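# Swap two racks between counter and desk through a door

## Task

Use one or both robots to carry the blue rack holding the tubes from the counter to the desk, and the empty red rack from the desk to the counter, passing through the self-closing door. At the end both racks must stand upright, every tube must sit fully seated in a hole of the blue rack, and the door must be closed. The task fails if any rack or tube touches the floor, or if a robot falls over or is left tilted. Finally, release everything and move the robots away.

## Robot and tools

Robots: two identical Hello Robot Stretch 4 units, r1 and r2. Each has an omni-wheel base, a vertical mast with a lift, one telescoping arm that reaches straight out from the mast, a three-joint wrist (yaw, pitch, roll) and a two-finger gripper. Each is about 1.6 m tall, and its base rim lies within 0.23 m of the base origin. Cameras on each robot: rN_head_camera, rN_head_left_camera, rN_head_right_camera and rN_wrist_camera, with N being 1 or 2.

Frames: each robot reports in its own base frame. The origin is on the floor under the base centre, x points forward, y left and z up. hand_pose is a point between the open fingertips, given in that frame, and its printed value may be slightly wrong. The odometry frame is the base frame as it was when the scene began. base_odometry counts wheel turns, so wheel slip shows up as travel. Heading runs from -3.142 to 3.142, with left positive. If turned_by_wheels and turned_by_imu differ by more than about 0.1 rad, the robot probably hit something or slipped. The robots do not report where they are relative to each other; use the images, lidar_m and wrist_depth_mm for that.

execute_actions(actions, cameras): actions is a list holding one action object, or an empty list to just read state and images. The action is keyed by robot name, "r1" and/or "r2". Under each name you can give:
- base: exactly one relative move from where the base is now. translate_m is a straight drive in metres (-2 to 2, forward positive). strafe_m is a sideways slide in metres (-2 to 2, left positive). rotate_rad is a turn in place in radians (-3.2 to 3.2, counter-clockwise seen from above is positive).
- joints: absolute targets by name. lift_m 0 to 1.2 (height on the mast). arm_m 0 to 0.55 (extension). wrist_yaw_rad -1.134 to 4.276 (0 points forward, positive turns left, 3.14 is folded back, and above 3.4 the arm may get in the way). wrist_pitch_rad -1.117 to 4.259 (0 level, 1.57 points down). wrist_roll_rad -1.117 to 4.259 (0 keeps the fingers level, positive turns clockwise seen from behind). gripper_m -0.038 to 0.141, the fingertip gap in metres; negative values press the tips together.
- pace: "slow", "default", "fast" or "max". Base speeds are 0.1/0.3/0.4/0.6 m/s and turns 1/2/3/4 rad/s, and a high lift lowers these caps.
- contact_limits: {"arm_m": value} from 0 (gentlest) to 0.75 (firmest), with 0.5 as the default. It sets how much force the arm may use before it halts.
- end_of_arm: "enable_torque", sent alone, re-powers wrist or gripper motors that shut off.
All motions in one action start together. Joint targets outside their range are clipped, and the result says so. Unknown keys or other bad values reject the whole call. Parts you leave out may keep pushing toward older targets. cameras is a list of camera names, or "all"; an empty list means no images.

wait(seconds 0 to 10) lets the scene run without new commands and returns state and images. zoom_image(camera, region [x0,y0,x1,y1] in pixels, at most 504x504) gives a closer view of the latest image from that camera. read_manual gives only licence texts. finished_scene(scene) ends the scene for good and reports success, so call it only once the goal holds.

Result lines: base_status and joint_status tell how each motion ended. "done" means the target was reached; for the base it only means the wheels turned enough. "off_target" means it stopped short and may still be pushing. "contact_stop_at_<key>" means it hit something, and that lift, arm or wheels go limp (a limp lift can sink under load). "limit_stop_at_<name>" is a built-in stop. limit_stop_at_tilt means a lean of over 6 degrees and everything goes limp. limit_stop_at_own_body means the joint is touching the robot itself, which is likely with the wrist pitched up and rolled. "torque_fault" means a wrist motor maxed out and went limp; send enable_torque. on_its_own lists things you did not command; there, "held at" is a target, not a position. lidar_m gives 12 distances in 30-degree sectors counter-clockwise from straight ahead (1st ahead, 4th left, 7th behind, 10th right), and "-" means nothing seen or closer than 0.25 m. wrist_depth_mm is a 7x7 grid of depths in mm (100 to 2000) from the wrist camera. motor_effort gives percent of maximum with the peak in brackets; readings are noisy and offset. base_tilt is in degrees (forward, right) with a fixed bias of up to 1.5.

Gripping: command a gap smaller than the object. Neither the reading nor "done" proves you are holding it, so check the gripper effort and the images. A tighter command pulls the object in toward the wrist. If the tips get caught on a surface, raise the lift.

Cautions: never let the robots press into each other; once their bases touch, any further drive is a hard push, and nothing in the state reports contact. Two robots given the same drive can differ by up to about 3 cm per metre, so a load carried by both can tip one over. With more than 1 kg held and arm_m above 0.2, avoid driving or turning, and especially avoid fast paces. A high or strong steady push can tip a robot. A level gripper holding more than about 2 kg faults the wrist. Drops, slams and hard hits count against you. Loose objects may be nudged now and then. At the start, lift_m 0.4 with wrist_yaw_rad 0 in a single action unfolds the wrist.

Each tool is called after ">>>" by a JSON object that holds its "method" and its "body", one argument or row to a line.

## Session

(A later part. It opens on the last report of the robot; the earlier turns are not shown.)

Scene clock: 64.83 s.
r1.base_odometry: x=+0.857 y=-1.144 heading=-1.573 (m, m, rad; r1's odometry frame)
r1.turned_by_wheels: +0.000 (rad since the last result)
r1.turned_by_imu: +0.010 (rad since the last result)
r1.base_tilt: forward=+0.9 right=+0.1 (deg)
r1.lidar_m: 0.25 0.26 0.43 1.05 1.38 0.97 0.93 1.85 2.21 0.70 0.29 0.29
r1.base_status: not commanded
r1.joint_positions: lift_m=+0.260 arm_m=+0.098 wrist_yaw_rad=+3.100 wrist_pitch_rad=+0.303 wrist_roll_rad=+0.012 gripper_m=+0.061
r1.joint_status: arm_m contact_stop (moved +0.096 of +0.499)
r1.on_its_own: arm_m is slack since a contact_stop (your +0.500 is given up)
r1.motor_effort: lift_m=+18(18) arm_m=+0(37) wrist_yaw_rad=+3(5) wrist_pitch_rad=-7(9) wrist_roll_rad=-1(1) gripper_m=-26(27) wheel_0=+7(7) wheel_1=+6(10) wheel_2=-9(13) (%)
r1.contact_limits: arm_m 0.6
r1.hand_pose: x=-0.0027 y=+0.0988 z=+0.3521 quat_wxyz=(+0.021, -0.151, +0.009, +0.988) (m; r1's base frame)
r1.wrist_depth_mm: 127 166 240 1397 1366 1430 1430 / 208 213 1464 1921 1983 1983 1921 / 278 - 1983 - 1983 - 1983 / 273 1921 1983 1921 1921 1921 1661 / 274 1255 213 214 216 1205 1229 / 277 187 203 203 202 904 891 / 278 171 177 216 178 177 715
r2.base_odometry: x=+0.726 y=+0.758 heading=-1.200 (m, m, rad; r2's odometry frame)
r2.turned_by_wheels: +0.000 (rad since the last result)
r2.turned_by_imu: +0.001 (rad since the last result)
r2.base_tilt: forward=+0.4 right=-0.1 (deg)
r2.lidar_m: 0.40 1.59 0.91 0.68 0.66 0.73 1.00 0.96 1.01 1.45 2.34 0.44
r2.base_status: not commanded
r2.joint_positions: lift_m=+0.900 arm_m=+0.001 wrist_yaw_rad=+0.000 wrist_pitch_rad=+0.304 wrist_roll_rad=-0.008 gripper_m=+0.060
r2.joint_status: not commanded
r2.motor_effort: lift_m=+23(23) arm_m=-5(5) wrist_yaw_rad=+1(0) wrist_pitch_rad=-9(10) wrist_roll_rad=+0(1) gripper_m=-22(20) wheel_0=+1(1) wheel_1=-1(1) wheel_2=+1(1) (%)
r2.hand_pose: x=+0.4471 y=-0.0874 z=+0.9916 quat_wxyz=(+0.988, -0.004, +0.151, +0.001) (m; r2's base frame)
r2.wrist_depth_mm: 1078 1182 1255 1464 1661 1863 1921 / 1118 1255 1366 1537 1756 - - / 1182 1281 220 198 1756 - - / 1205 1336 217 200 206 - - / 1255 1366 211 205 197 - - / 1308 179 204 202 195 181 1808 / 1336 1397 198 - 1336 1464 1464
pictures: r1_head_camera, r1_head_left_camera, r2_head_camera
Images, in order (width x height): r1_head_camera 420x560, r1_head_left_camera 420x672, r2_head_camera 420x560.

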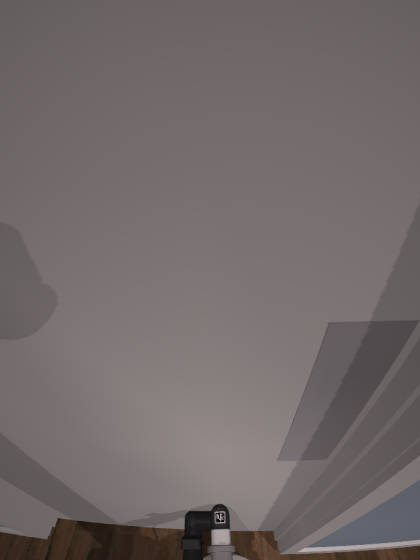

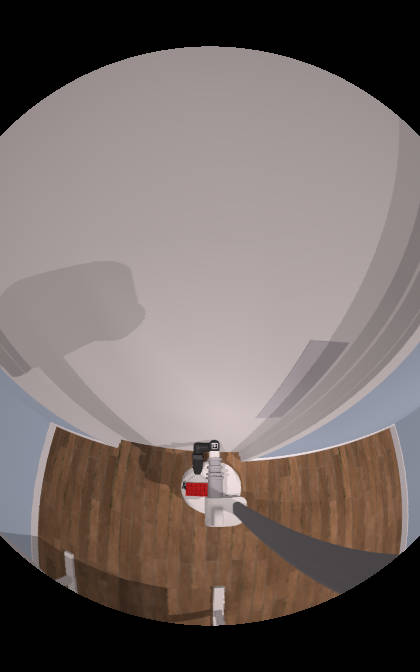

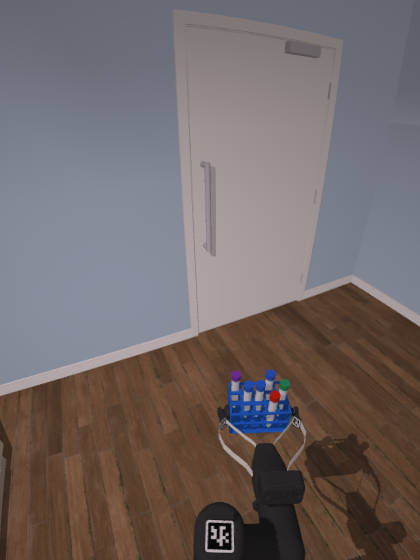

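>>> {"method": "execute_actions", "body": {
  "actions": [
    {"r1":{"joints":{"arm_m":0.5},"contact_limits":{"arm_m":0.75},"pace":"slow"}}
  ],
  "cameras": ["r1_head_left_camera","r1_head_camera","r2_head_camera"]
}}

Scene clock: 70.40 s.
r1.base_odometry: x=+0.856 y=-1.144 heading=-1.574 (m, m, rad; r1's odometry frame)
r1.turned_by_wheels: +0.000 (rad since the last result)
r1.turned_by_imu: +0.024 (rad since the last result)
r1.base_tilt: forward=+0.9 right=+0.1 (deg)
r1.lidar_m: 0.35 0.61 0.66 1.25 1.31 0.98 0.93 1.90 2.19 0.67 0.30 0.31
r1.base_status: not commanded
r1.joint_positions: lift_m=+0.260 arm_m=+0.496 wrist_yaw_rad=+3.120 wrist_pitch_rad=+0.304 wrist_roll_rad=+0.012 gripper_m=+0.061
r1.joint_status: arm_m off_target (ended at +0.496, target +0.500)
r1.on_its_own: wrist_yaw_rad is at rest, and its effort (-55) is outside its rest range (-13 to +13)
r1.motor_effort: lift_m=+18(18) arm_m=+23(25) wrist_yaw_rad=-55(69) wrist_pitch_rad=-8(10) wrist_roll_rad=+0(0) gripper_m=-27(26) wheel_0=+5(7) wheel_1=+11(12) wheel_2=-16(19) (%)
r1.contact_limits: arm_m 0.75
r1.hand_pose: x=+0.3934 y=+0.0933 z=+0.3519 quat_wxyz=(+0.012, -0.151, +0.008, +0.988) (m; r1's base frame)
r1.wrist_depth_mm: 144 182 309 1756 1756 1808 1983 / - - 591 - - - - / - - - - - - - / 1983 1921 1756 1921 1921 1921 1863 / 1255 1281 214 215 215 1205 1205 / 931 188 202 204 202 904 904 / 699 171 177 217 178 176 723
r2.base_odometry: x=+0.726 y=+0.758 heading=-1.200 (m, m, rad; r2's odometry frame)
r2.turned_by_wheels: +0.000 (rad since the last result)
r2.turned_by_imu: +0.002 (rad since the last result)
r2.base_tilt: forward=+0.4 right=-0.1 (deg)
r2.lidar_m: 0.38 1.59 0.97 0.70 0.66 0.74 1.00 0.97 1.02 1.46 2.37 0.43
r2.base_status: not commanded
r2.joint_positions: lift_m=+0.900 arm_m=+0.001 wrist_yaw_rad=+0.000 wrist_pitch_rad=+0.304 wrist_roll_rad=-0.008 gripper_m=+0.060
r2.joint_status: not commanded
r2.motor_effort: lift_m=+23(23) arm_m=-6(5) wrist_yaw_rad=+1(1) wrist_pitch_rad=-9(10) wrist_roll_rad=-1(1) gripper_m=-21(22) wheel_0=+1(0) wheel_1=-1(1) wheel_2=+1(1) (%)
r2.hand_pose: x=+0.4471 y=-0.0874 z=+0.9916 quat_wxyz=(+0.988, -0.004, +0.151, +0.001) (m; r2's base frame)
r2.wrist_depth_mm: 1098 1182 1308 - 1229 1863 1863 / 1138 1229 1336 - 1336 - - / 1182 1281 218 198 1205 - - / 1229 1366 217 200 206 - - / 1255 1366 211 204 197 - - / 1281 179 204 202 195 180 1808 / 1336 1430 197 - 1336 1464 1430
pictures: r1_head_camera, r1_head_left_camera, r2_head_camera
Images, in order (width x height): r1_head_camera 420x560, r1_head_left_camera 420x672, r2_head_camera 420x560.

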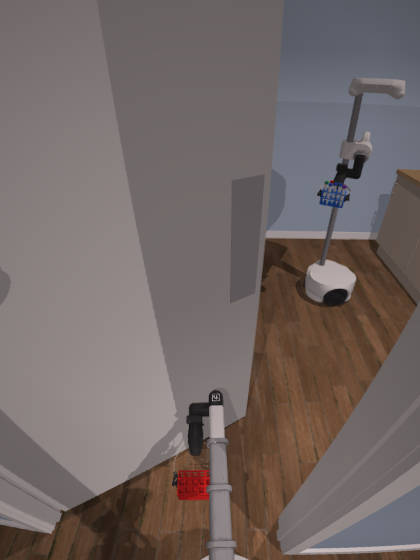

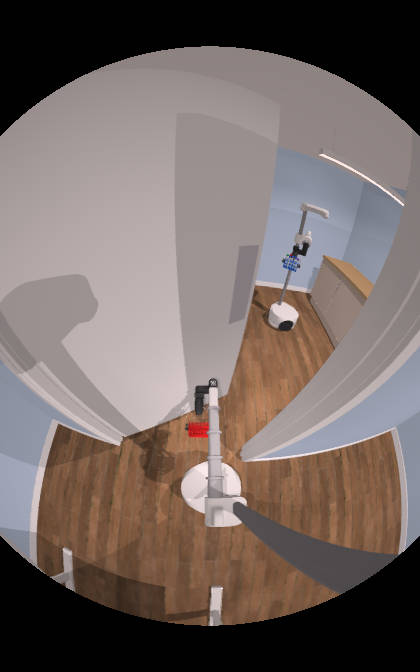

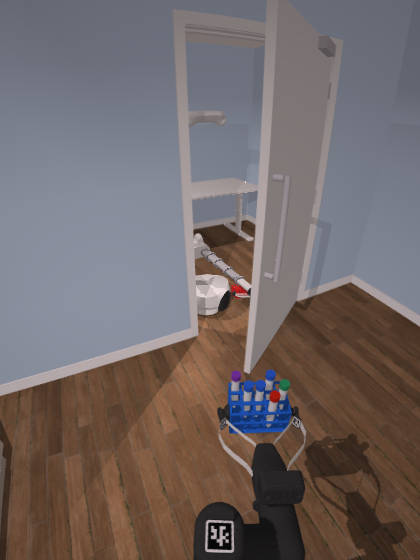

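>>> {"method": "execute_actions", "body": {
  "actions": [
    {"r1":{"base":{"translate_m":0.5},"joints":{"arm_m":0.0},"pace":"slow"}}
  ],
  "cameras": ["r1_head_left_camera","r2_head_camera"]
}}

Scene clock: 76.97 s.
r1.base_odometry: x=+0.855 y=-1.643 heading=-1.573 (m, m, rad; r1's odometry frame)
r1.turned_by_wheels: +0.000 (rad since the last result)
r1.turned_by_imu: +0.001 (rad since the last result)
r1.base_tilt: forward=+0.7 right=+0.1 (deg)
r1.lidar_m: 0.25 - 0.25 0.29 0.77 1.51 1.45 0.34 0.27 0.76 1.70 0.27
r1.base_status: done
r1.joint_positions: lift_m=+0.260 arm_m=+0.000 wrist_yaw_rad=+3.118 wrist_pitch_rad=+0.302 wrist_roll_rad=+0.012 gripper_m=+0.061
r1.joint_status: all done
r1.on_its_own: wrist_yaw_rad is at rest, and its effort (-49) is outside its rest range (-13 to +13)
r1.motor_effort: lift_m=+20(19) arm_m=+0(17) wrist_yaw_rad=-49(70) wrist_pitch_rad=-7(10) wrist_roll_rad=-1(0) gripper_m=-28(28) wheel_0=+7(10) wheel_1=+16(14) wheel_2=-18(27) (%)
r1.hand_pose: x=-0.1025 y=+0.0939 z=+0.3521 quat_wxyz=(+0.013, -0.151, +0.008, +0.988) (m; r1's base frame)
r1.wrist_depth_mm: 113 124 216 1808 1756 1708 1983 / 155 197 - - - - - / - - - - - - - / 1983 1983 - 1983 1921 1921 1921 / 1308 1255 213 214 215 1229 1229 / 931 188 203 203 202 917 891 / 229 172 177 216 178 177 707
r2.base_odometry: x=+0.726 y=+0.758 heading=-1.200 (m, m, rad; r2's odometry frame)
r2.turned_by_wheels: +0.000 (rad since the last result)
r2.turned_by_imu: +0.003 (rad since the last result)
r2.base_tilt: forward=+0.4 right=-0.1 (deg)
r2.lidar_m: 0.40 1.61 0.97 0.71 0.66 0.71 0.99 0.94 1.05 1.47 2.34 0.43
r2.base_status: not commanded
r2.joint_positions: lift_m=+0.900 arm_m=+0.001 wrist_yaw_rad=+0.000 wrist_pitch_rad=+0.304 wrist_roll_rad=-0.008 gripper_m=+0.060
r2.joint_status: not commanded
r2.motor_effort: lift_m=+23(23) arm_m=-6(5) wrist_yaw_rad=+2(1) wrist_pitch_rad=-9(10) wrist_roll_rad=+0(2) gripper_m=-24(19) wheel_0=+1(1) wheel_1=-1(1) wheel_2=+1(1) (%)
r2.hand_pose: x=+0.4471 y=-0.0874 z=+0.9916 quat_wxyz=(+0.988, -0.004, +0.151, +0.001) (m; r2's base frame)
r2.wrist_depth_mm: 1078 1205 1281 - 1229 1808 1921 / 1118 1255 1366 - 1366 - - / 1182 1281 219 198 1182 - - / 1229 1336 218 200 206 - - / 1255 1366 211 205 197 - - / 1308 178 204 202 195 180 1863 / 1308 1430 197 - 1336 1464 1430
pictures: r1_head_left_camera, r2_head_camera
Images, in order (width x height): r1_head_left_camera 420x672, r2_head_camera 420x560.

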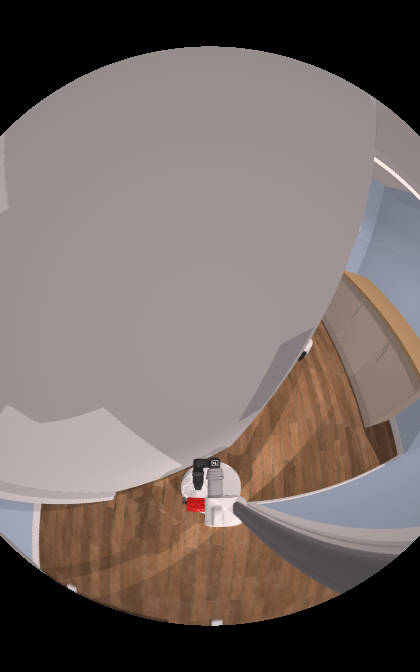

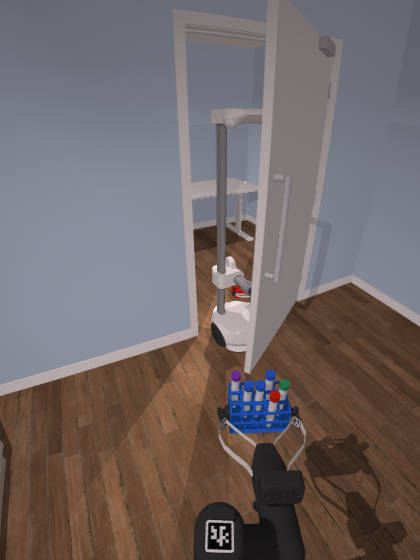

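>>> {"method": "execute_actions", "body": {
  "actions": [
    {"r1":{"base":{"rotate_rad":2.05},"pace":"slow"}}
  ],
  "cameras": ["r1_head_left_camera","r2_head_camera"]
}}

>>> {"method": "execute_actions", "body": {
  "actions": [
    {"r1":{"base":{"strafe_m":-0.45},"pace":"slow"}}
  ],
  "cameras": ["r1_head_left_camera","r2_head_camera"]
}}

Scene clock: 81.67 s.
r1.base_odometry: x=+0.855 y=-1.642 heading=+0.475 (m, m, rad; r1's odometry frame)
r1.turned_by_wheels: +2.048 (rad since the last result)
r1.turned_by_imu: +2.051 (rad since the last result)
r1.base_tilt: forward=+0.9 right=+0.1 (deg)
r1.lidar_m: 0.75 1.48 1.42 0.36 0.27 0.62 1.68 0.26 0.25 - 0.25 0.29
r1.base_status: done
r1.joint_positions: lift_m=+0.260 arm_m=+0.000 wrist_yaw_rad=+3.100 wrist_pitch_rad=+0.303 wrist_roll_rad=+0.012 gripper_m=+0.061
r1.joint_status: not commanded
r1.motor_effort: lift_m=+19(19) arm_m=+1(1) wrist_yaw_rad=+3(48) wrist_pitch_rad=-7(8) wrist_roll_rad=+0(0) gripper_m=-26(26) wheel_0=+3(15) wheel_1=-17(12) wheel_2=-14(30) (%)
r1.hand_pose: x=-0.1008 y=+0.0988 z=+0.3520 quat_wxyz=(+0.021, -0.151, +0.009, +0.988) (m; r1's base frame)
r1.wrist_depth_mm: 113 131 239 1808 1708 - 251 / 164 211 - 1863 1661 - 255 / - - - - 1756 - 260 / 1499 1618 1921 1921 1921 1921 265 / 1255 1229 213 215 215 1205 272 / 878 188 204 202 202 732 281 / 402 172 176 216 178 176 283
r2.base_odometry: x=+0.726 y=+0.758 heading=-1.200 (m, m, rad; r2's odometry frame)
r2.turned_by_wheels: +0.000 (rad since the last result)
r2.turned_by_imu: +0.002 (rad since the last result)
r2.base_tilt: forward=+0.4 right=-0.1 (deg)
r2.lidar_m: 0.40 1.58 0.97 0.68 0.66 0.73 0.97 0.96 1.02 1.43 2.36 0.45
r2.base_status: not commanded
r2.joint_positions: lift_m=+0.900 arm_m=+0.001 wrist_yaw_rad=+0.000 wrist_pitch_rad=+0.304 wrist_roll_rad=-0.008 gripper_m=+0.060
r2.joint_status: not commanded
r2.motor_effort: lift_m=+23(23) arm_m=-5(5) wrist_yaw_rad=+2(1) wrist_pitch_rad=-10(9) wrist_roll_rad=-1(1) gripper_m=-22(21) wheel_0=+1(0) wheel_1=+0(1) wheel_2=+1(1) (%)
r2.hand_pose: x=+0.4471 y=-0.0874 z=+0.9916 quat_wxyz=(+0.988, -0.004, +0.151, +0.001) (m; r2's base frame)
r2.wrist_depth_mm: 1078 1182 1308 - 1281 1808 - / 1118 1255 1336 - 1366 - - / 1160 1308 220 198 1182 - - / 1229 1308 217 200 206 - - / 1255 1366 211 205 197 - - / 1281 178 204 202 195 181 1863 / 1281 1430 197 - 1308 1430 1464
pictures: r1_head_left_camera, r2_head_camera
Images, in order (width x height): r1_head_left_camera 420x672, r2_head_camera 420x560.

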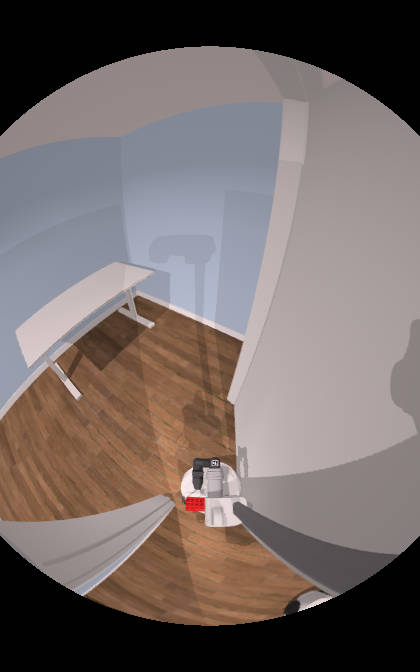

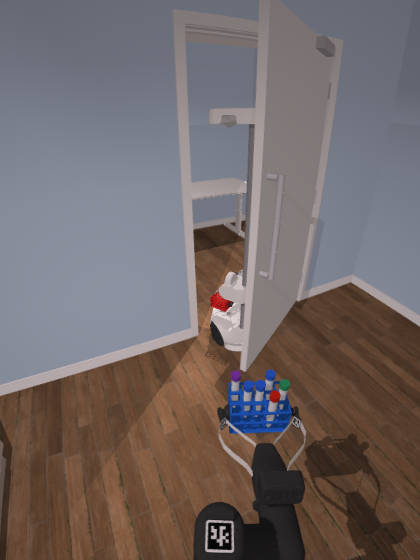

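Scene clock: 87.30 s.
r1.base_odometry: x=+1.060 y=-2.042 heading=+0.475 (m, m, rad; r1's odometry frame)
r1.turned_by_wheels: +0.000 (rad since the last result)
r1.turned_by_imu: +0.004 (rad since the last result)
r1.base_tilt: forward=+0.8 right=+0.1 (deg)
r1.lidar_m: 0.27 0.64 1.80 0.69 0.75 1.82 1.03 1.39 0.32 0.25 - 0.25
r1.base_status: done
r1.joint_positions: lift_m=+0.260 arm_m=+0.000 wrist_yaw_rad=+3.100 wrist_pitch_rad=+0.303 wrist_roll_rad=+0.012 gripper_m=+0.061
r1.joint_status: not commanded
r1.motor_effort: lift_m=+19(18) arm_m=+1(1) wrist_yaw_rad=+3(3) wrist_pitch_rad=-8(7) wrist_roll_rad=-1(0) gripper_m=-28(26) wheel_0=+16(28) wheel_1=-7(23) wheel_2=-4(13) (%)
r1.hand_pose: x=-0.1008 y=+0.0988 z=+0.3520 quat_wxyz=(+0.021, -0.151, +0.009, +0.988) (m; r1's base frame)
r1.wrist_depth_mm: 113 131 240 - 1863 1661 1983 / 164 212 - - 1921 1756 - / - - - - 1983 1808 - / 1921 1618 1618 1808 1921 1921 1863 / 1229 1255 214 216 216 1205 1205 / 917 188 204 202 202 904 891 / 683 172 177 216 178 176 707
r2.base_odometry: x=+0.726 y=+0.758 heading=-1.200 (m, m, rad; r2's odometry frame)
r2.turned_by_wheels: +0.000 (rad since the last result)
r2.turned_by_imu: +0.002 (rad since the last result)
r2.base_tilt: forward=+0.4 right=+0.0 (deg)
r2.lidar_m: 0.41 1.59 0.95 0.69 0.67 0.72 0.99 0.96 1.04 1.44 2.36 0.45
r2.base_status: not commanded
r2.joint_positions: lift_m=+0.900 arm_m=+0.001 wrist_yaw_rad=+0.000 wrist_pitch_rad=+0.304 wrist_roll_rad=-0.008 gripper_m=+0.060
r2.joint_status: not commanded
r2.motor_effort: lift_m=+23(23) arm_m=-5(5) wrist_yaw_rad=+1(1) wrist_pitch_rad=-9(10) wrist_roll_rad=+1(0) gripper_m=-21(25) wheel_0=+1(1) wheel_1=-1(1) wheel_2=+1(0) (%)
r2.hand_pose: x=+0.4471 y=-0.0874 z=+0.9916 quat_wxyz=(+0.988, -0.004, +0.151, +0.001) (m; r2's base frame)
r2.wrist_depth_mm: 1098 1160 1336 - - 1138 931 / 1118 1229 1366 - - 1160 960 / 1182 1281 218 198 1708 1229 991 / 1205 1366 217 200 206 1229 1042 / 1281 1366 211 204 196 1229 - / 1308 178 204 202 196 181 1808 / 1308 1366 198 - 1308 1281 1464
pictures: r1_head_left_camera, r2_head_camera
Images, in order (width x height): r1_head_left_camera 420x672, r2_head_camera 420x560.

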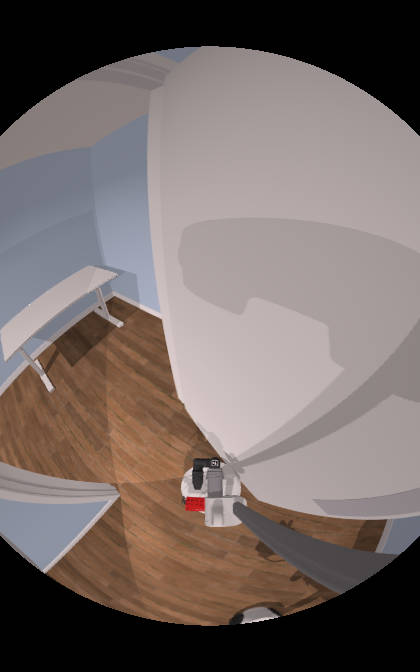

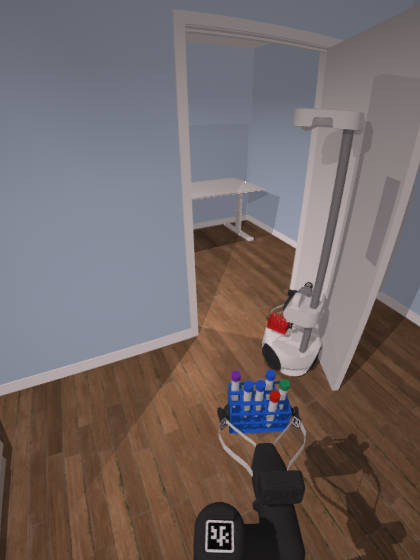

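>>> {"method": "execute_actions", "body": {
  "actions": [
    {"r1":{"base":{"rotate_rad":0.65},"pace":"slow"},"r2":{"base":{"rotate_rad":0.43},"pace":"slow"}}
  ],
  "cameras": []
}}

>>> {"method": "execute_actions", "body": {
  "actions": [
    {"r1":{"base":{"strafe_m":-0.55},"pace":"slow"},"r2":{"base":{"translate_m":0.75}}}
  ],
  "cameras": ["r1_head_left_camera","r2_head_right_camera"]
}}

Scene clock: 89.80 s.
r1.base_odometry: x=+1.060 y=-2.041 heading=+1.123 (m, m, rad; r1's odometry frame)
r1.turned_by_wheels: +0.648 (rad since the last result)
r1.turned_by_imu: +0.650 (rad since the last result)
r1.base_tilt: forward=+0.9 right=+0.1 (deg)
r1.lidar_m: 1.86 1.79 0.70 0.89 1.84 1.13 2.08 0.25 0.25 - 0.25 0.29
r1.base_status: done
r1.joint_positions: lift_m=+0.260 arm_m=+0.000 wrist_yaw_rad=+3.100 wrist_pitch_rad=+0.303 wrist_roll_rad=+0.012 gripper_m=+0.061
r1.joint_status: not commanded
r1.motor_effort: lift_m=+19(18) arm_m=+1(1) wrist_yaw_rad=+3(2) wrist_pitch_rad=-9(7) wrist_roll_rad=+0(1) gripper_m=-25(26) wheel_0=+2(13) wheel_1=-15(18) wheel_2=-12(23) (%)
r1.hand_pose: x=-0.1008 y=+0.0988 z=+0.3521 quat_wxyz=(+0.021, -0.151, +0.009, +0.988) (m; r1's base frame)
r1.wrist_depth_mm: 113 131 239 - - - 1756 / 164 213 - - - - 1756 / 1921 - - - - - 1863 / 1576 1983 1863 1983 1499 1499 1808 / 449 1255 213 215 214 1255 1229 / 445 187 204 203 202 891 917 / 394 171 177 216 178 176 723
r2.base_odometry: x=+0.726 y=+0.758 heading=-0.770 (m, m, rad; r2's odometry frame)
r2.turned_by_wheels: +0.430 (rad since the last result)
r2.turned_by_imu: +0.432 (rad since the last result)
r2.base_tilt: forward=+0.4 right=+0.0 (deg)
r2.lidar_m: 0.40 1.03 0.70 0.66 0.66 0.92 0.97 1.01 1.32 2.34 1.35 0.44
r2.base_status: done
r2.joint_positions: lift_m=+0.900 arm_m=+0.001 wrist_yaw_rad=+0.000 wrist_pitch_rad=+0.304 wrist_roll_rad=-0.008 gripper_m=+0.060
r2.joint_status: not commanded
r2.motor_effort: lift_m=+23(23) arm_m=-6(5) wrist_yaw_rad=+1(1) wrist_pitch_rad=-10(10) wrist_roll_rad=+1(0) gripper_m=-24(24) wheel_0=-1(6) wheel_1=+0(2) wheel_2=-2(4) (%)
r2.hand_pose: x=+0.4471 y=-0.0874 z=+0.9916 quat_wxyz=(+0.988, -0.004, +0.151, +0.001) (m; r2's base frame)
r2.wrist_depth_mm: 1205 1205 1229 1229 1229 - - / 1281 1255 1281 1281 1281 - - / 1308 1366 218 199 1336 - - / 1397 1430 218 199 206 - - / 1464 1464 211 204 196 - - / 1499 179 204 201 195 180 1756 / 1336 1430 198 - 1336 1430 1160
pictures: none
No camera images: the call's "cameras" was empty. Leave "cameras" out to get every camera's image.

Scene clock: 96.50 s.
r1.base_odometry: x=+1.550 y=-2.278 heading=+1.127 (m, m, rad; r1's odometry frame)
r1.turned_by_wheels: +0.004 (rad since the last result)
r1.turned_by_imu: +0.361 (rad since the last result)
r1.base_tilt: forward=+0.8 right=+0.1 (deg)
r1.lidar_m: 0.46 2.11 1.13 1.28 2.31 1.98 1.85 1.27 0.25 - 0.25 0.25
r1.base_status: strafe_m contact_stop (by the wheels' count: -0.545 of -0.550)
r1.joint_positions: lift_m=+0.260 arm_m=+0.000 wrist_yaw_rad=+3.100 wrist_pitch_rad=+0.303 wrist_roll_rad=+0.012 gripper_m=+0.061
r1.joint_status: not commanded
r1.on_its_own: the wheels are slack since a contact_stop
r1.motor_effort: lift_m=+18(18) arm_m=+1(1) wrist_yaw_rad=+2(1) wrist_pitch_rad=-8(7) wrist_roll_rad=+0(0) gripper_m=-24(26) wheel_0=+0(36) wheel_1=+0(29) wheel_2=+0(18) (%)
r1.hand_pose: x=-0.1008 y=+0.0988 z=+0.3521 quat_wxyz=(+0.022, -0.151, +0.009, +0.988) (m; r1's base frame)
r1.wrist_depth_mm: 113 131 240 1863 1863 1983 1921 / 163 212 1921 1983 1921 1983 - / 1618 1863 - 1983 - - - / 1576 1983 1921 1921 1983 1921 1921 / 1229 1229 213 214 216 1229 1229 / 904 189 203 203 202 891 904 / 661 171 177 216 178 177 707
r2.base_odometry: x=+1.264 y=+0.236 heading=-0.770 (m, m, rad; r2's odometry frame)
r2.turned_by_wheels: +0.000 (rad since the last result)
r2.turned_by_imu: +0.000 (rad since the last result)
r2.base_tilt: forward=+0.5 right=+0.0 (deg)
r2.lidar_m: 0.36 0.87 0.74 0.71 0.76 1.01 1.71 1.77 2.39 1.28 1.42 0.45
r2.base_status: done
r2.joint_positions: lift_m=+0.900 arm_m=+0.001 wrist_yaw_rad=+0.000 wrist_pitch_rad=+0.304 wrist_roll_rad=-0.008 gripper_m=+0.060
r2.joint_status: not commanded
r2.motor_effort: lift_m=+23(23) arm_m=-5(6) wrist_yaw_rad=+1(1) wrist_pitch_rad=-10(9) wrist_roll_rad=-1(0) gripper_m=-22(21) wheel_0=-1(8) wheel_1=-1(4) wheel_2=+1(9) (%)
r2.hand_pose: x=+0.4471 y=-0.0874 z=+0.9916 quat_wxyz=(+0.988, -0.004, +0.151, +0.001) (m; r2's base frame)
r2.wrist_depth_mm: 554 559 559 569 580 580 585 / 580 585 591 597 609 609 615 / 609 621 219 198 621 647 654 / 640 647 218 200 206 676 - / 668 668 210 205 196 715 - / 707 178 204 202 195 180 1756 / 759 778 198 - 778 809 1464
pictures: r1_head_left_camera, r2_head_right_camera
Images, in order (width x height): r1_head_left_camera 420x672, r2_head_right_camera 420x672.

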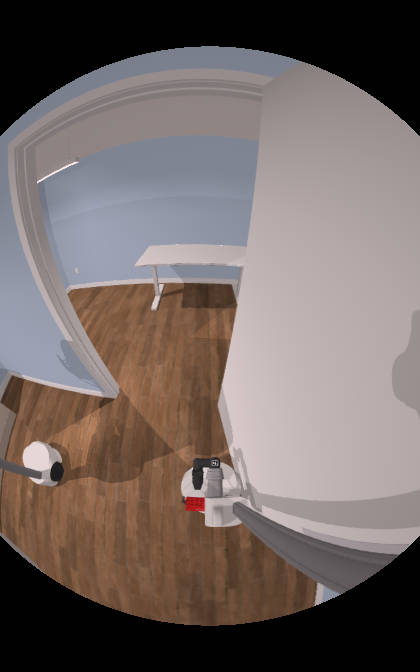

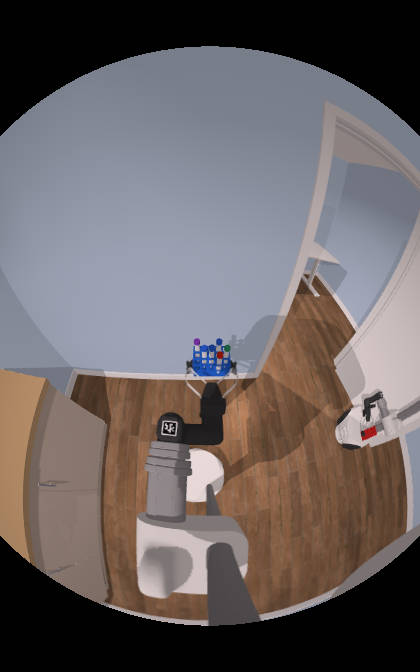

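Door reached its stop. Re-hold the wheels quickly.

>>> {"method": "execute_actions", "body": {
  "actions": [
    {"r1":{"base":{"strafe_m":0.005},"pace":"slow"},"r2":{"base":{"strafe_m":-0.75}}}
  ],
  "cameras": ["r1_head_left_camera","r2_head_right_camera","r2_head_camera"]
}}

Scene clock: 100.53 s.
r1.base_odometry: x=+1.546 y=-2.276 heading=+1.127 (m, m, rad; r1's odometry frame)
r1.turned_by_wheels: +0.000 (rad since the last result)
r1.turned_by_imu: +0.001 (rad since the last result)
r1.base_tilt: forward=+0.8 right=+0.2 (deg)
r1.lidar_m: 0.48 2.11 0.57 0.54 0.55 1.94 1.84 0.37 0.25 - 0.25 0.25
r1.base_status: done
r1.joint_positions: lift_m=+0.260 arm_m=+0.000 wrist_yaw_rad=+3.100 wrist_pitch_rad=+0.303 wrist_roll_rad=+0.012 gripper_m=+0.061
r1.joint_status: not commanded
r1.motor_effort: lift_m=+18(18) arm_m=+1(1) wrist_yaw_rad=+3(3) wrist_pitch_rad=-8(8) wrist_roll_rad=+0(1) gripper_m=-28(27) wheel_0=+1(5) wheel_1=-2(7) wheel_2=+0(0) (%)
r1.hand_pose: x=-0.1008 y=+0.0988 z=+0.3521 quat_wxyz=(+0.022, -0.151, +0.009, +0.988) (m; r1's base frame)
r1.wrist_depth_mm: 113 131 239 1863 1863 1921 1983 / 163 213 1921 1863 1983 1983 1983 / 1618 1983 1921 1983 - - - / 1618 1983 1863 1863 1921 1921 1863 / 1229 1255 213 215 215 1182 1182 / 904 189 204 203 202 891 904 / 676 171 178 216 178 176 707
r2.base_odometry: x=+0.742 y=-0.302 heading=-0.771 (m, m, rad; r2's odometry frame)
r2.turned_by_wheels: +0.000 (rad since the last result)
r2.turned_by_imu: +0.001 (rad since the last result)
r2.base_tilt: forward=+0.4 right=+0.0 (deg)
r2.lidar_m: 0.38 0.91 1.25 1.46 1.52 1.79 1.69 1.75 1.68 0.53 0.52 0.45
r2.base_status: done
r2.joint_positions: lift_m=+0.900 arm_m=+0.001 wrist_yaw_rad=+0.000 wrist_pitch_rad=+0.304 wrist_roll_rad=-0.008 gripper_m=+0.060
r2.joint_status: not commanded
r2.motor_effort: lift_m=+22(22) arm_m=-5(5) wrist_yaw_rad=+1(2) wrist_pitch_rad=-9(9) wrist_roll_rad=+1(3) gripper_m=-22(22) wheel_0=-2(7) wheel_1=+0(6) wheel_2=+1(3) (%)
r2.hand_pose: x=+0.4471 y=-0.0874 z=+0.9916 quat_wxyz=(+0.988, -0.004, +0.151, +0.001) (m; r2's base frame)
r2.wrist_depth_mm: 591 585 - - - - - / 615 615 - - - - - / 640 654 220 213 - - - / 676 683 218 201 210 - - / 715 699 211 205 197 - - / 741 178 204 202 195 180 1708 / 798 809 197 - 1336 1464 991
pictures: r1_head_left_camera, r2_head_camera, r2_head_right_camera
Images, in order (width x height): r1_head_left_camera 420x672, r2_head_camera 420x560, r2_head_right_camera 420x672.

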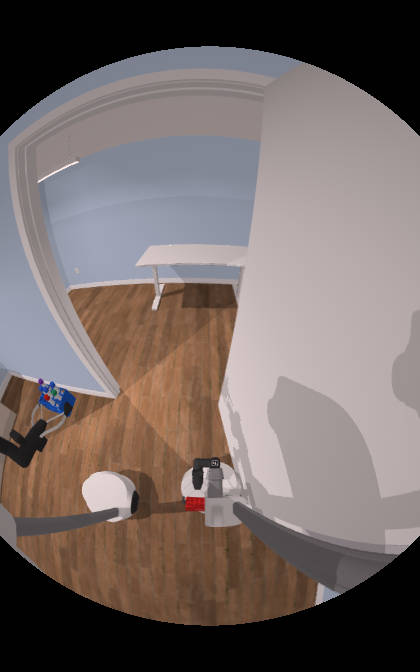

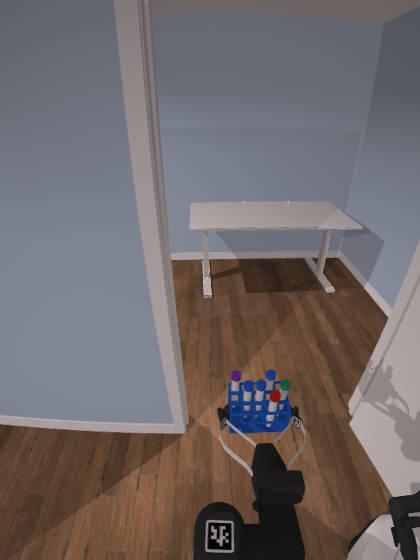

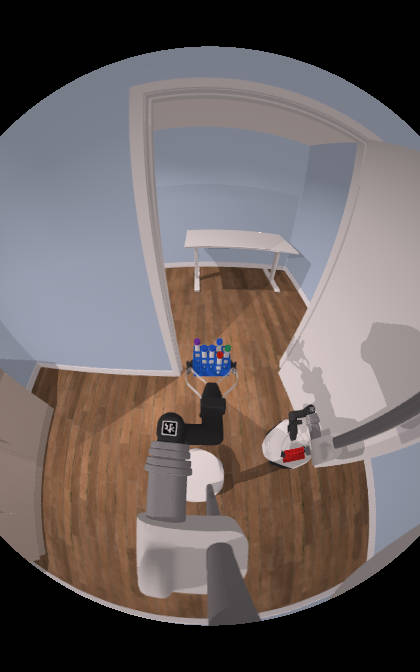

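>>> {"method": "execute_actions", "body": {
  "actions": [
    {"r2":{"base":{"translate_m":0.45}}}
  ],
  "cameras": []
}}

>>> {"method": "execute_actions", "body": {
  "actions": [
    {"r2":{"base":{"strafe_m":-0.18}}}
  ],
  "cameras": ["r2_head_right_camera","r2_head_camera"]
}}

Scene clock: 103.93 s.
r1.base_odometry: x=+1.546 y=-2.276 heading=+1.127 (m, m, rad; r1's odometry frame)
r1.turned_by_wheels: +0.000 (rad since the last result)
r1.turned_by_imu: +0.001 (rad since the last result)
r1.base_tilt: forward=+0.9 right=+0.2 (deg)
r1.lidar_m: 0.44 0.80 0.55 0.57 2.33 1.95 1.86 0.42 0.25 - 0.25 0.25
r1.base_status: not commanded
r1.joint_positions: lift_m=+0.260 arm_m=+0.000 wrist_yaw_rad=+3.100 wrist_pitch_rad=+0.303 wrist_roll_rad=+0.012 gripper_m=+0.061
r1.joint_status: not commanded
r1.motor_effort: lift_m=+18(18) arm_m=+1(1) wrist_yaw_rad=+3(2) wrist_pitch_rad=-8(8) wrist_roll_rad=+0(1) gripper_m=-26(25) wheel_0=+1(1) wheel_1=-2(2) wheel_2=+0(0) (%)
r1.hand_pose: x=-0.1008 y=+0.0988 z=+0.3521 quat_wxyz=(+0.022, -0.151, +0.009, +0.988) (m; r1's base frame)
r1.wrist_depth_mm: 113 131 240 1863 1921 1921 1983 / 163 212 1921 1921 1983 1983 1983 / 1661 1983 1983 - - - - / 1618 1921 1863 1921 1921 1863 1921 / 1255 1229 213 215 214 1229 1205 / 931 188 204 203 202 891 904 / 676 171 177 216 177 177 715
r2.base_odometry: x=+1.065 y=-0.616 heading=-0.771 (m, m, rad; r2's odometry frame)
r2.turned_by_wheels: +0.000 (rad since the last result)
r2.turned_by_imu: +0.000 (rad since the last result)
r2.base_tilt: forward=+0.5 right=+0.0 (deg)
r2.lidar_m: 0.37 0.45 0.60 1.47 1.56 2.02 2.10 2.19 0.57 0.53 0.84 0.45
r2.base_status: done
r2.joint_positions: lift_m=+0.900 arm_m=+0.001 wrist_yaw_rad=+0.000 wrist_pitch_rad=+0.304 wrist_roll_rad=-0.008 gripper_m=+0.060
r2.joint_status: not commanded
r2.motor_effort: lift_m=+22(22) arm_m=-5(6) wrist_yaw_rad=+1(1) wrist_pitch_rad=-9(9) wrist_roll_rad=-1(0) gripper_m=-19(23) wheel_0=+0(5) wheel_1=+0(3) wheel_2=+0(7) (%)
r2.hand_pose: x=+0.4471 y=-0.0874 z=+0.9916 quat_wxyz=(+0.988, -0.004, +0.151, +0.001) (m; r2's base frame)
r2.wrist_depth_mm: - - - - - - 1921 / - - - - - - 1983 / - - 219 196 1863 - 1921 / - - 218 200 206 - 1921 / - - 211 205 207 - 1863 / 399 179 204 202 195 180 1756 / 370 1397 197 - 1336 1464 1430
pictures: none
No camera images: the call's "cameras" was empty. Leave "cameras" out to get every camera's image.

Scene clock: 105.80 s.
r1.base_odometry: x=+1.546 y=-2.276 heading=+1.127 (m, m, rad; r1's odometry frame)
r1.turned_by_wheels: +0.000 (rad since the last result)
r1.turned_by_imu: +0.001 (rad since the last result)
r1.base_tilt: forward=+0.8 right=+0.0 (deg)
r1.lidar_m: 0.50 0.51 0.38 0.38 2.28 1.96 1.84 0.38 0.25 - 0.25 0.26
r1.base_status: not commanded
r1.joint_positions: lift_m=+0.260 arm_m=+0.000 wrist_yaw_rad=+3.100 wrist_pitch_rad=+0.303 wrist_roll_rad=+0.012 gripper_m=+0.061
r1.joint_status: not commanded
r1.motor_effort: lift_m=+18(18) arm_m=+1(1) wrist_yaw_rad=+3(2) wrist_pitch_rad=-10(9) wrist_roll_rad=-1(1) gripper_m=-26(28) wheel_0=+1(1) wheel_1=-2(2) wheel_2=+0(0) (%)
r1.hand_pose: x=-0.1008 y=+0.0988 z=+0.3521 quat_wxyz=(+0.022, -0.151, +0.009, +0.988) (m; r1's base frame)
r1.wrist_depth_mm: 113 131 240 1863 1921 1983 1921 / 163 213 1863 1921 1921 - - / 1618 1983 1983 - - - - / 1576 1921 1863 1921 1983 1921 1863 / 1229 1205 213 215 215 1229 1182 / 904 188 203 202 202 904 904 / 676 172 177 216 178 177 715
r2.base_odometry: x=+0.940 y=-0.745 heading=-0.770 (m, m, rad; r2's odometry frame)
r2.turned_by_wheels: +0.000 (rad since the last result)
r2.turned_by_imu: +0.001 (rad since the last result)
r2.base_tilt: forward=+0.5 right=+0.0 (deg)
r2.lidar_m: 0.39 0.57 0.61 1.53 1.72 2.23 2.10 2.16 0.36 0.41 0.65 0.44
r2.base_status: done
r2.joint_positions: lift_m=+0.900 arm_m=+0.001 wrist_yaw_rad=+0.000 wrist_pitch_rad=+0.304 wrist_roll_rad=-0.008 gripper_m=+0.060
r2.joint_status: not commanded
r2.motor_effort: lift_m=+22(23) arm_m=-6(5) wrist_yaw_rad=+1(1) wrist_pitch_rad=-10(9) wrist_roll_rad=-1(1) gripper_m=-23(20) wheel_0=+1(9) wheel_1=+2(9) wheel_2=-1(0) (%)
r2.hand_pose: x=+0.4471 y=-0.0874 z=+0.9916 quat_wxyz=(+0.988, -0.004, +0.151, +0.001) (m; r2's base frame)
r2.wrist_depth_mm: - - - - - - 1708 / - - - - - - 1708 / - - 219 196 1808 - 1708 / - - 217 200 206 - 1708 / - - 211 205 197 - 1708 / 1661 179 204 202 195 180 1708 / 1336 1397 198 - 1336 1397 1464
pictures: r2_head_camera, r2_head_right_camera
Images, in order (width x height): r2_head_camera 420x560, r2_head_right_camera 420x672.

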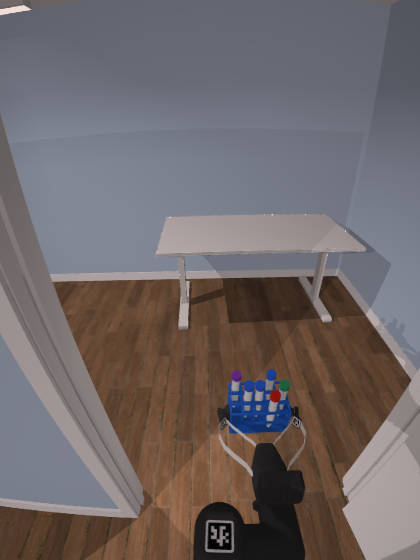

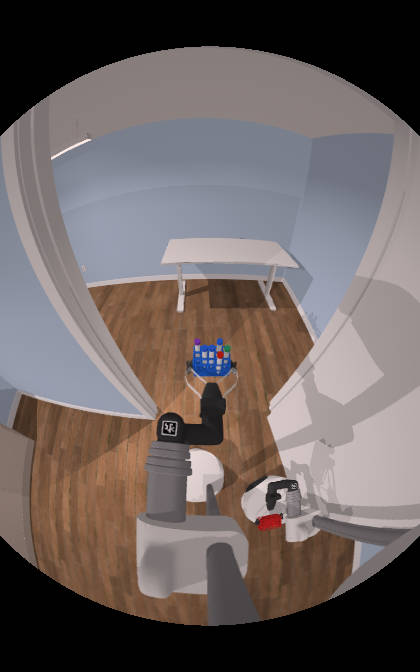

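>>> {"method": "execute_actions", "body": {
  "actions": [
    {"r2":{"base":{"translate_m":1.2}}}
  ],
  "cameras": ["r2_head_camera","r1_head_left_camera"]
}}

Scene clock: 111.47 s.
r1.base_odometry: x=+1.546 y=-2.276 heading=+1.127 (m, m, rad; r1's odometry frame)
r1.turned_by_wheels: +0.000 (rad since the last result)
r1.turned_by_imu: +0.002 (rad since the last result)
r1.base_tilt: forward=+0.8 right=+0.1 (deg)
r1.lidar_m: 0.48 1.30 1.13 2.18 2.28 1.95 1.85 0.38 0.25 - 0.25 0.25
r1.base_status: not commanded
r1.joint_positions: lift_m=+0.260 arm_m=+0.000 wrist_yaw_rad=+3.100 wrist_pitch_rad=+0.303 wrist_roll_rad=+0.012 gripper_m=+0.061
r1.joint_status: not commanded
r1.motor_effort: lift_m=+18(18) arm_m=+1(1) wrist_yaw_rad=+3(3) wrist_pitch_rad=-6(8) wrist_roll_rad=+0(1) gripper_m=-29(25) wheel_0=+1(1) wheel_1=-2(2) wheel_2=+0(0) (%)
r1.hand_pose: x=-0.1008 y=+0.0988 z=+0.3521 quat_wxyz=(+0.022, -0.151, +0.009, +0.988) (m; r1's base frame)
r1.wrist_depth_mm: 113 131 239 1863 1921 1863 1921 / 163 213 1921 1983 1921 1921 1921 / 1618 - 1983 - - - - / 1618 1983 1921 1983 1863 1756 1863 / 1255 1229 213 213 216 1255 1229 / 917 187 203 203 202 904 904 / 676 171 177 216 178 177 699
r2.base_odometry: x=+1.801 y=-1.580 heading=-0.770 (m, m, rad; r2's odometry frame)
r2.turned_by_wheels: +0.000 (rad since the last result)
r2.turned_by_imu: -0.003 (rad since the last result)
r2.base_tilt: forward=+0.4 right=-0.1 (deg)
r2.lidar_m: 0.42 0.58 1.89 2.34 0.88 0.71 1.42 0.90 0.82 1.35 0.91 0.44
r2.base_status: done
r2.joint_positions: lift_m=+0.900 arm_m=+0.001 wrist_yaw_rad=+0.000 wrist_pitch_rad=+0.304 wrist_roll_rad=-0.008 gripper_m=+0.060
r2.joint_status: not commanded
r2.motor_effort: lift_m=+22(23) arm_m=-6(5) wrist_yaw_rad=+1(1) wrist_pitch_rad=-9(10) wrist_roll_rad=+2(1) gripper_m=-23(24) wheel_0=+0(2) wheel_1=+0(6) wheel_2=+1(9) (%)
r2.hand_pose: x=+0.4471 y=-0.0874 z=+0.9916 quat_wxyz=(+0.988, -0.004, +0.151, +0.001) (m; r2's base frame)
r2.wrist_depth_mm: 1025 1042 1042 1042 1042 1098 1098 / 1060 1078 1078 1098 1098 1138 1160 / 1118 1160 219 198 1160 1205 1182 / 1182 1160 218 201 208 1205 1229 / 842 788 212 205 196 831 842 / 609 179 204 202 195 180 647 / 484 504 196 - 480 521 521
pictures: r1_head_left_camera, r2_head_camera
Images, in order (width x height): r1_head_left_camera 420x672, r2_head_camera 420x560.

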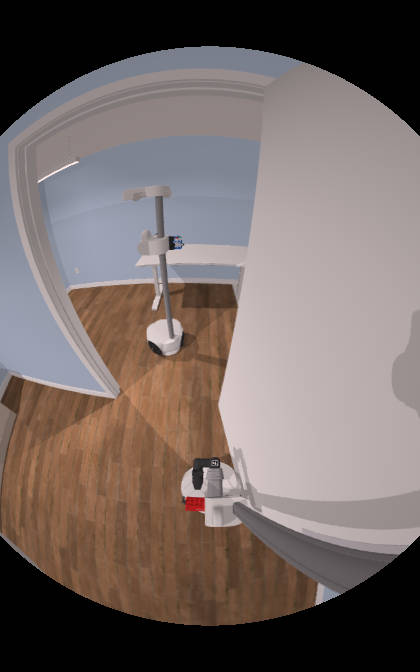

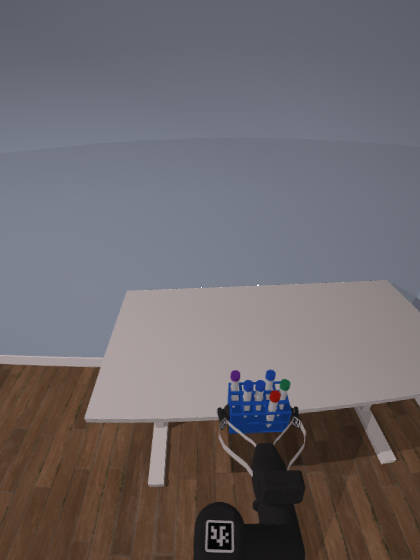

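>>> {"method": "execute_actions", "body": {
  "actions": [
    {"r1":{"base":{"strafe_m":1.45},"joints":{"lift_m":0.92}},"r2":{"joints":{"arm_m":0.3,"lift_m":0.72}}}
  ],
  "cameras": ["r2_head_camera","r2_wrist_camera","r1_head_right_camera"]
}}

Scene clock: 118.20 s.
r1.base_odometry: x=+0.236 y=-1.653 heading=+1.127 (m, m, rad; r1's odometry frame)
r1.turned_by_wheels: +0.000 (rad since the last result)
r1.turned_by_imu: +0.005 (rad since the last result)
r1.base_tilt: forward=+0.8 right=+0.1 (deg)
r1.lidar_m: 0.68 0.71 0.77 0.73 0.78 1.09 1.86 1.94 2.41 2.31 0.80 0.73
r1.base_status: done
r1.joint_positions: lift_m=+0.920 arm_m=+0.000 wrist_yaw_rad=+3.100 wrist_pitch_rad=+0.303 wrist_roll_rad=+0.012 gripper_m=+0.061
r1.joint_status: all done
r1.motor_effort: lift_m=+20(22) arm_m=+1(1) wrist_yaw_rad=+2(4) wrist_pitch_rad=-8(8) wrist_roll_rad=+0(0) gripper_m=-26(26) wheel_0=-1(11) wheel_1=+1(8) wheel_2=+1(3) (%)
r1.hand_pose: x=-0.1008 y=+0.0988 z=+1.0120 quat_wxyz=(+0.021, -0.151, +0.009, +0.988) (m; r1's base frame)
r1.wrist_depth_mm: 113 131 240 1921 1983 1863 1808 / 163 212 1921 1983 1983 1983 1808 / - 1983 1983 1983 - - 1756 / 1983 - - - - 1430 1008 / - - 213 215 216 1464 1008 / - 188 202 203 202 1229 976 / 1661 171 177 217 178 177 946
r2.base_odometry: x=+1.801 y=-1.580 heading=-0.770 (m, m, rad; r2's odometry frame)
r2.turned_by_wheels: +0.000 (rad since the last result)
r2.turned_by_imu: +0.003 (rad since the last result)
r2.base_tilt: forward=+0.5 right=+0.0 (deg)
r2.lidar_m: 0.56 0.55 1.88 2.35 0.91 0.68 0.72 0.74 0.84 1.36 0.94 0.62
r2.base_status: not commanded
r2.joint_positions: lift_m=+0.720 arm_m=+0.299 wrist_yaw_rad=+0.000 wrist_pitch_rad=+0.304 wrist_roll_rad=-0.008 gripper_m=+0.060
r2.joint_status: all done
r2.motor_effort: lift_m=+14(21) arm_m=+5(6) wrist_yaw_rad=+0(1) wrist_pitch_rad=-9(10) wrist_roll_rad=-1(1) gripper_m=-22(20) wheel_0=+1(0) wheel_1=+1(0) wheel_2=+1(1) (%)
r2.hand_pose: x=+0.7453 y=-0.0874 z=+0.8124 quat_wxyz=(+0.988, -0.004, +0.151, +0.001) (m; r2's base frame)
r2.wrist_depth_mm: 759 768 778 788 798 809 809 / 788 798 809 820 831 854 854 / 842 842 218 199 866 904 904 / 597 603 217 200 208 647 661 / 421 427 211 205 197 452 455 / 329 179 204 202 195 180 349 / 260 271 198 - 259 279 282
pictures: r1_head_right_camera, r2_head_camera, r2_wrist_camera
Images, in order (width x height): r1_head_right_camera 420x672, r2_head_camera 420x560, r2_wrist_camera 616x392.

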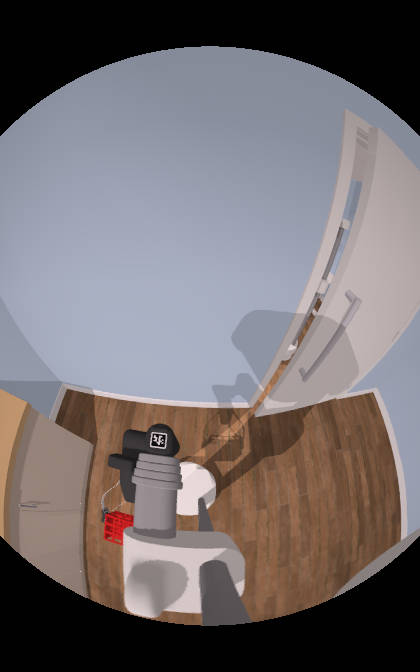

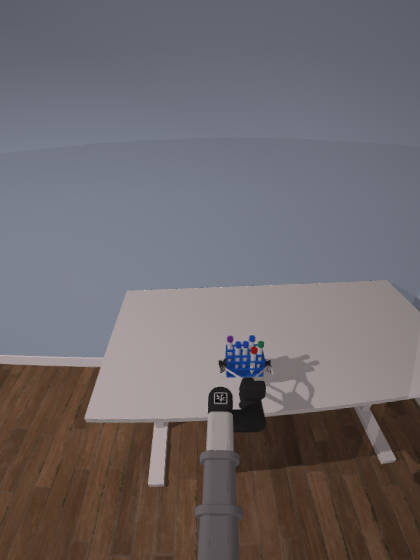

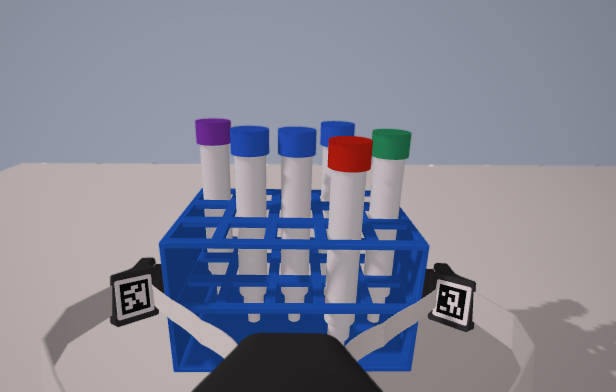

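>>> {"method": "execute_actions", "body": {
  "actions": [
    {"r1":{"base":{"rotate_rad":1.65},"joints":{"wrist_yaw_rad":0}},"r2":{"joints":{"lift_m":0.669},"pace":"slow"}}
  ],
  "cameras": ["r1_head_camera","r2_wrist_camera"]
}}

>>> {"method": "execute_actions", "body": {
  "actions": [
    {"r1":{"base":{"translate_m":0.3},"joints":{"arm_m":0.2}},"r2":{"joints":{"gripper_m":0.14},"pace":"slow"}}
  ],
  "cameras": ["r1_head_camera","r2_wrist_camera"]
}}

Scene clock: 121.00 s.
r1.base_odometry: x=+0.236 y=-1.653 heading=+2.776 (m, m, rad; r1's odometry frame)
r1.turned_by_wheels: +1.649 (rad since the last result)
r1.turned_by_imu: +1.652 (rad since the last result)
r1.base_tilt: forward=+0.9 right=+0.2 (deg)
r1.lidar_m: 0.41 0.81 1.22 1.85 2.00 2.38 2.24 0.88 0.70 0.70 0.76 0.74
r1.base_status: done
r1.joint_positions: lift_m=+0.920 arm_m=+0.000 wrist_yaw_rad=+0.000 wrist_pitch_rad=+0.303 wrist_roll_rad=+0.012 gripper_m=+0.061
r1.joint_status: all done
r1.motor_effort: lift_m=+20(20) arm_m=+1(1) wrist_yaw_rad=+1(6) wrist_pitch_rad=-8(7) wrist_roll_rad=-1(1) gripper_m=-27(25) wheel_0=-2(9) wheel_1=-3(8) wheel_2=-3(12) (%)
r1.hand_pose: x=+0.4461 y=-0.0873 z=+1.0120 quat_wxyz=(+0.989, +0.006, +0.151, -0.001) (m; r1's base frame)
r1.wrist_depth_mm: 1138 1098 1118 1078 1060 1042 1008 / 1205 1160 1138 1138 1118 1078 1078 / 1205 1229 1182 1182 1160 1118 1098 / 878 866 878 866 960 1182 1138 / 615 609 213 214 214 1229 1138 / 634 189 204 203 202 1281 1160 / 661 172 177 216 178 177 1060
r2.base_odometry: x=+1.801 y=-1.580 heading=-0.770 (m, m, rad; r2's odometry frame)
r2.turned_by_wheels: +0.000 (rad since the last result)
r2.turned_by_imu: +0.001 (rad since the last result)
r2.base_tilt: forward=+0.5 right=+0.0 (deg)
r2.lidar_m: 0.55 0.58 1.90 2.37 0.93 0.68 0.66 0.66 0.83 1.35 0.94 0.62
r2.base_status: not commanded
r2.joint_positions: lift_m=+0.669 arm_m=+0.299 wrist_yaw_rad=+0.000 wrist_pitch_rad=+0.304 wrist_roll_rad=-0.008 gripper_m=+0.060
r2.joint_status: all done
r2.motor_effort: lift_m=+13(11) arm_m=+5(5) wrist_yaw_rad=+1(1) wrist_pitch_rad=-9(9) wrist_roll_rad=-1(1) gripper_m=-21(24) wheel_0=+0(0) wheel_1=+0(1) wheel_2=+1(1) (%)
r2.hand_pose: x=+0.7453 y=-0.0874 z=+0.7614 quat_wxyz=(+0.988, -0.004, +0.151, +0.001) (m; r2's base frame)
r2.wrist_depth_mm: 741 768 778 788 798 809 809 / 798 809 809 820 831 854 866 / 768 809 219 199 668 878 891 / 449 459 218 200 208 496 504 / 324 324 211 205 196 343 349 / 249 178 204 202 195 180 264 / 198 206 196 - 204 213 214
pictures: r1_head_camera, r2_wrist_camera
Images, in order (width x height): r1_head_camera 420x560, r2_wrist_camera 616x392.

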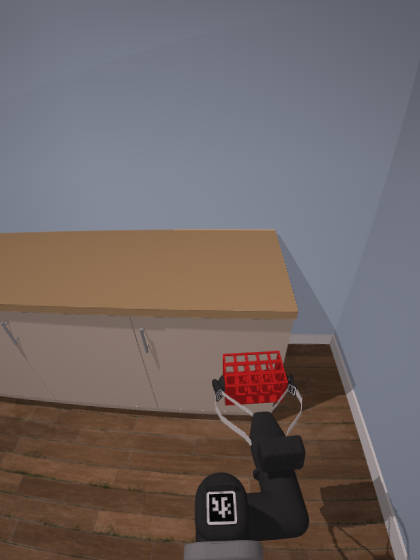

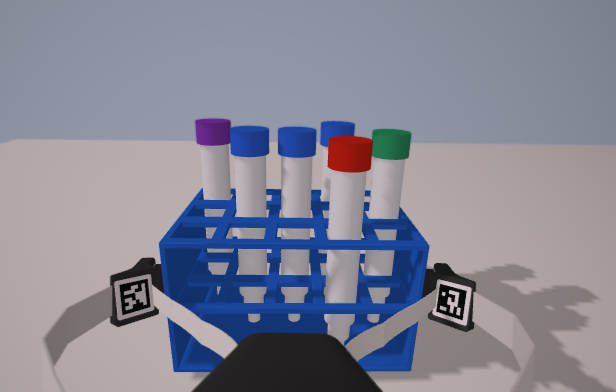

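Scene clock: 124.80 s.
r1.base_odometry: x=-0.044 y=-1.546 heading=+2.776 (m, m, rad; r1's odometry frame)
r1.turned_by_wheels: +0.000 (rad since the last result)
r1.turned_by_imu: +0.002 (rad since the last result)
r1.base_tilt: forward=+0.7 right=+0.1 (deg)
r1.lidar_m: 0.45 0.49 0.69 1.82 1.97 2.68 2.34 0.96 0.74 0.71 0.79 0.45
r1.base_status: done
r1.joint_positions: lift_m=+0.920 arm_m=+0.198 wrist_yaw_rad=+0.000 wrist_pitch_rad=+0.303 wrist_roll_rad=+0.012 gripper_m=+0.061
r1.joint_status: all done
r1.motor_effort: lift_m=+20(20) arm_m=+9(9) wrist_yaw_rad=+2(1) wrist_pitch_rad=-7(7) wrist_roll_rad=+0(0) gripper_m=-27(27) wheel_0=+2(7) wheel_1=+2(6) wheel_2=-2(11) (%)
r1.hand_pose: x=+0.6446 y=-0.0874 z=+1.0120 quat_wxyz=(+0.989, +0.006, +0.151, -0.001) (m; r1's base frame)
r1.wrist_depth_mm: 647 634 627 615 609 597 591 / 676 661 647 640 627 615 609 / 691 683 676 661 654 640 627 / 723 715 691 683 676 661 654 / 564 569 213 215 215 668 661 / 421 188 204 204 202 415 699 / 322 171 177 216 178 177 539
r2.base_odometry: x=+1.801 y=-1.580 heading=-0.770 (m, m, rad; r2's odometry frame)
r2.turned_by_wheels: +0.000 (rad since the last result)
r2.turned_by_imu: +0.002 (rad since the last result)
r2.base_tilt: forward=+0.5 right=-0.1 (deg)
r2.lidar_m: 0.56 0.58 1.91 2.35 0.94 0.70 0.66 0.67 0.85 1.34 0.90 0.63
r2.base_status: not commanded
r2.joint_positions: lift_m=+0.669 arm_m=+0.299 wrist_yaw_rad=+0.000 wrist_pitch_rad=+0.303 wrist_roll_rad=-0.008 gripper_m=+0.140
r2.joint_status: all done
r2.motor_effort: lift_m=+14(14) arm_m=+5(5) wrist_yaw_rad=+0(1) wrist_pitch_rad=-6(9) wrist_roll_rad=-1(1) gripper_m=+0(21) wheel_0=+0(0) wheel_1=+0(0) wheel_2=+1(1) (%)
r2.hand_pose: x=+0.7454 y=-0.0874 z=+0.7616 quat_wxyz=(+0.989, -0.004, +0.151, +0.001) (m; r2's base frame)
r2.wrist_depth_mm: 759 768 778 788 788 809 809 / 798 809 809 831 842 854 854 / 831 854 627 239 866 866 878 / 455 462 240 220 421 496 508 / 325 327 224 226 222 347 349 / 252 234 223 206 219 254 267 / 206 201 209 - 213 213 216
pictures: r1_head_camera, r2_wrist_camera
Images, in order (width x height): r1_head_camera 420x560, r2_wrist_camera 616x392.

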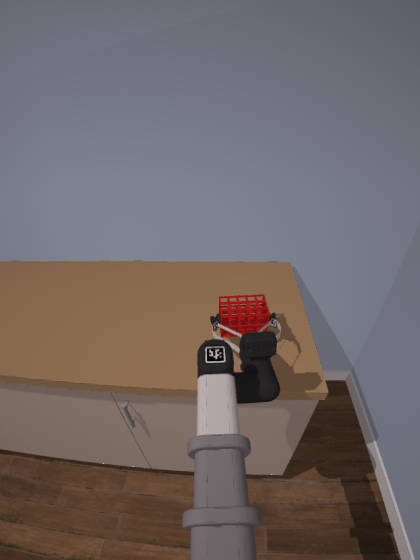

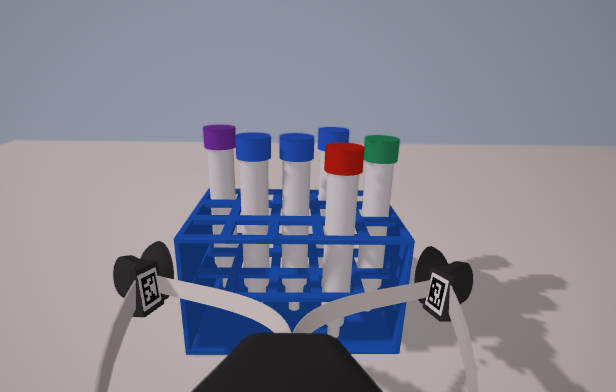

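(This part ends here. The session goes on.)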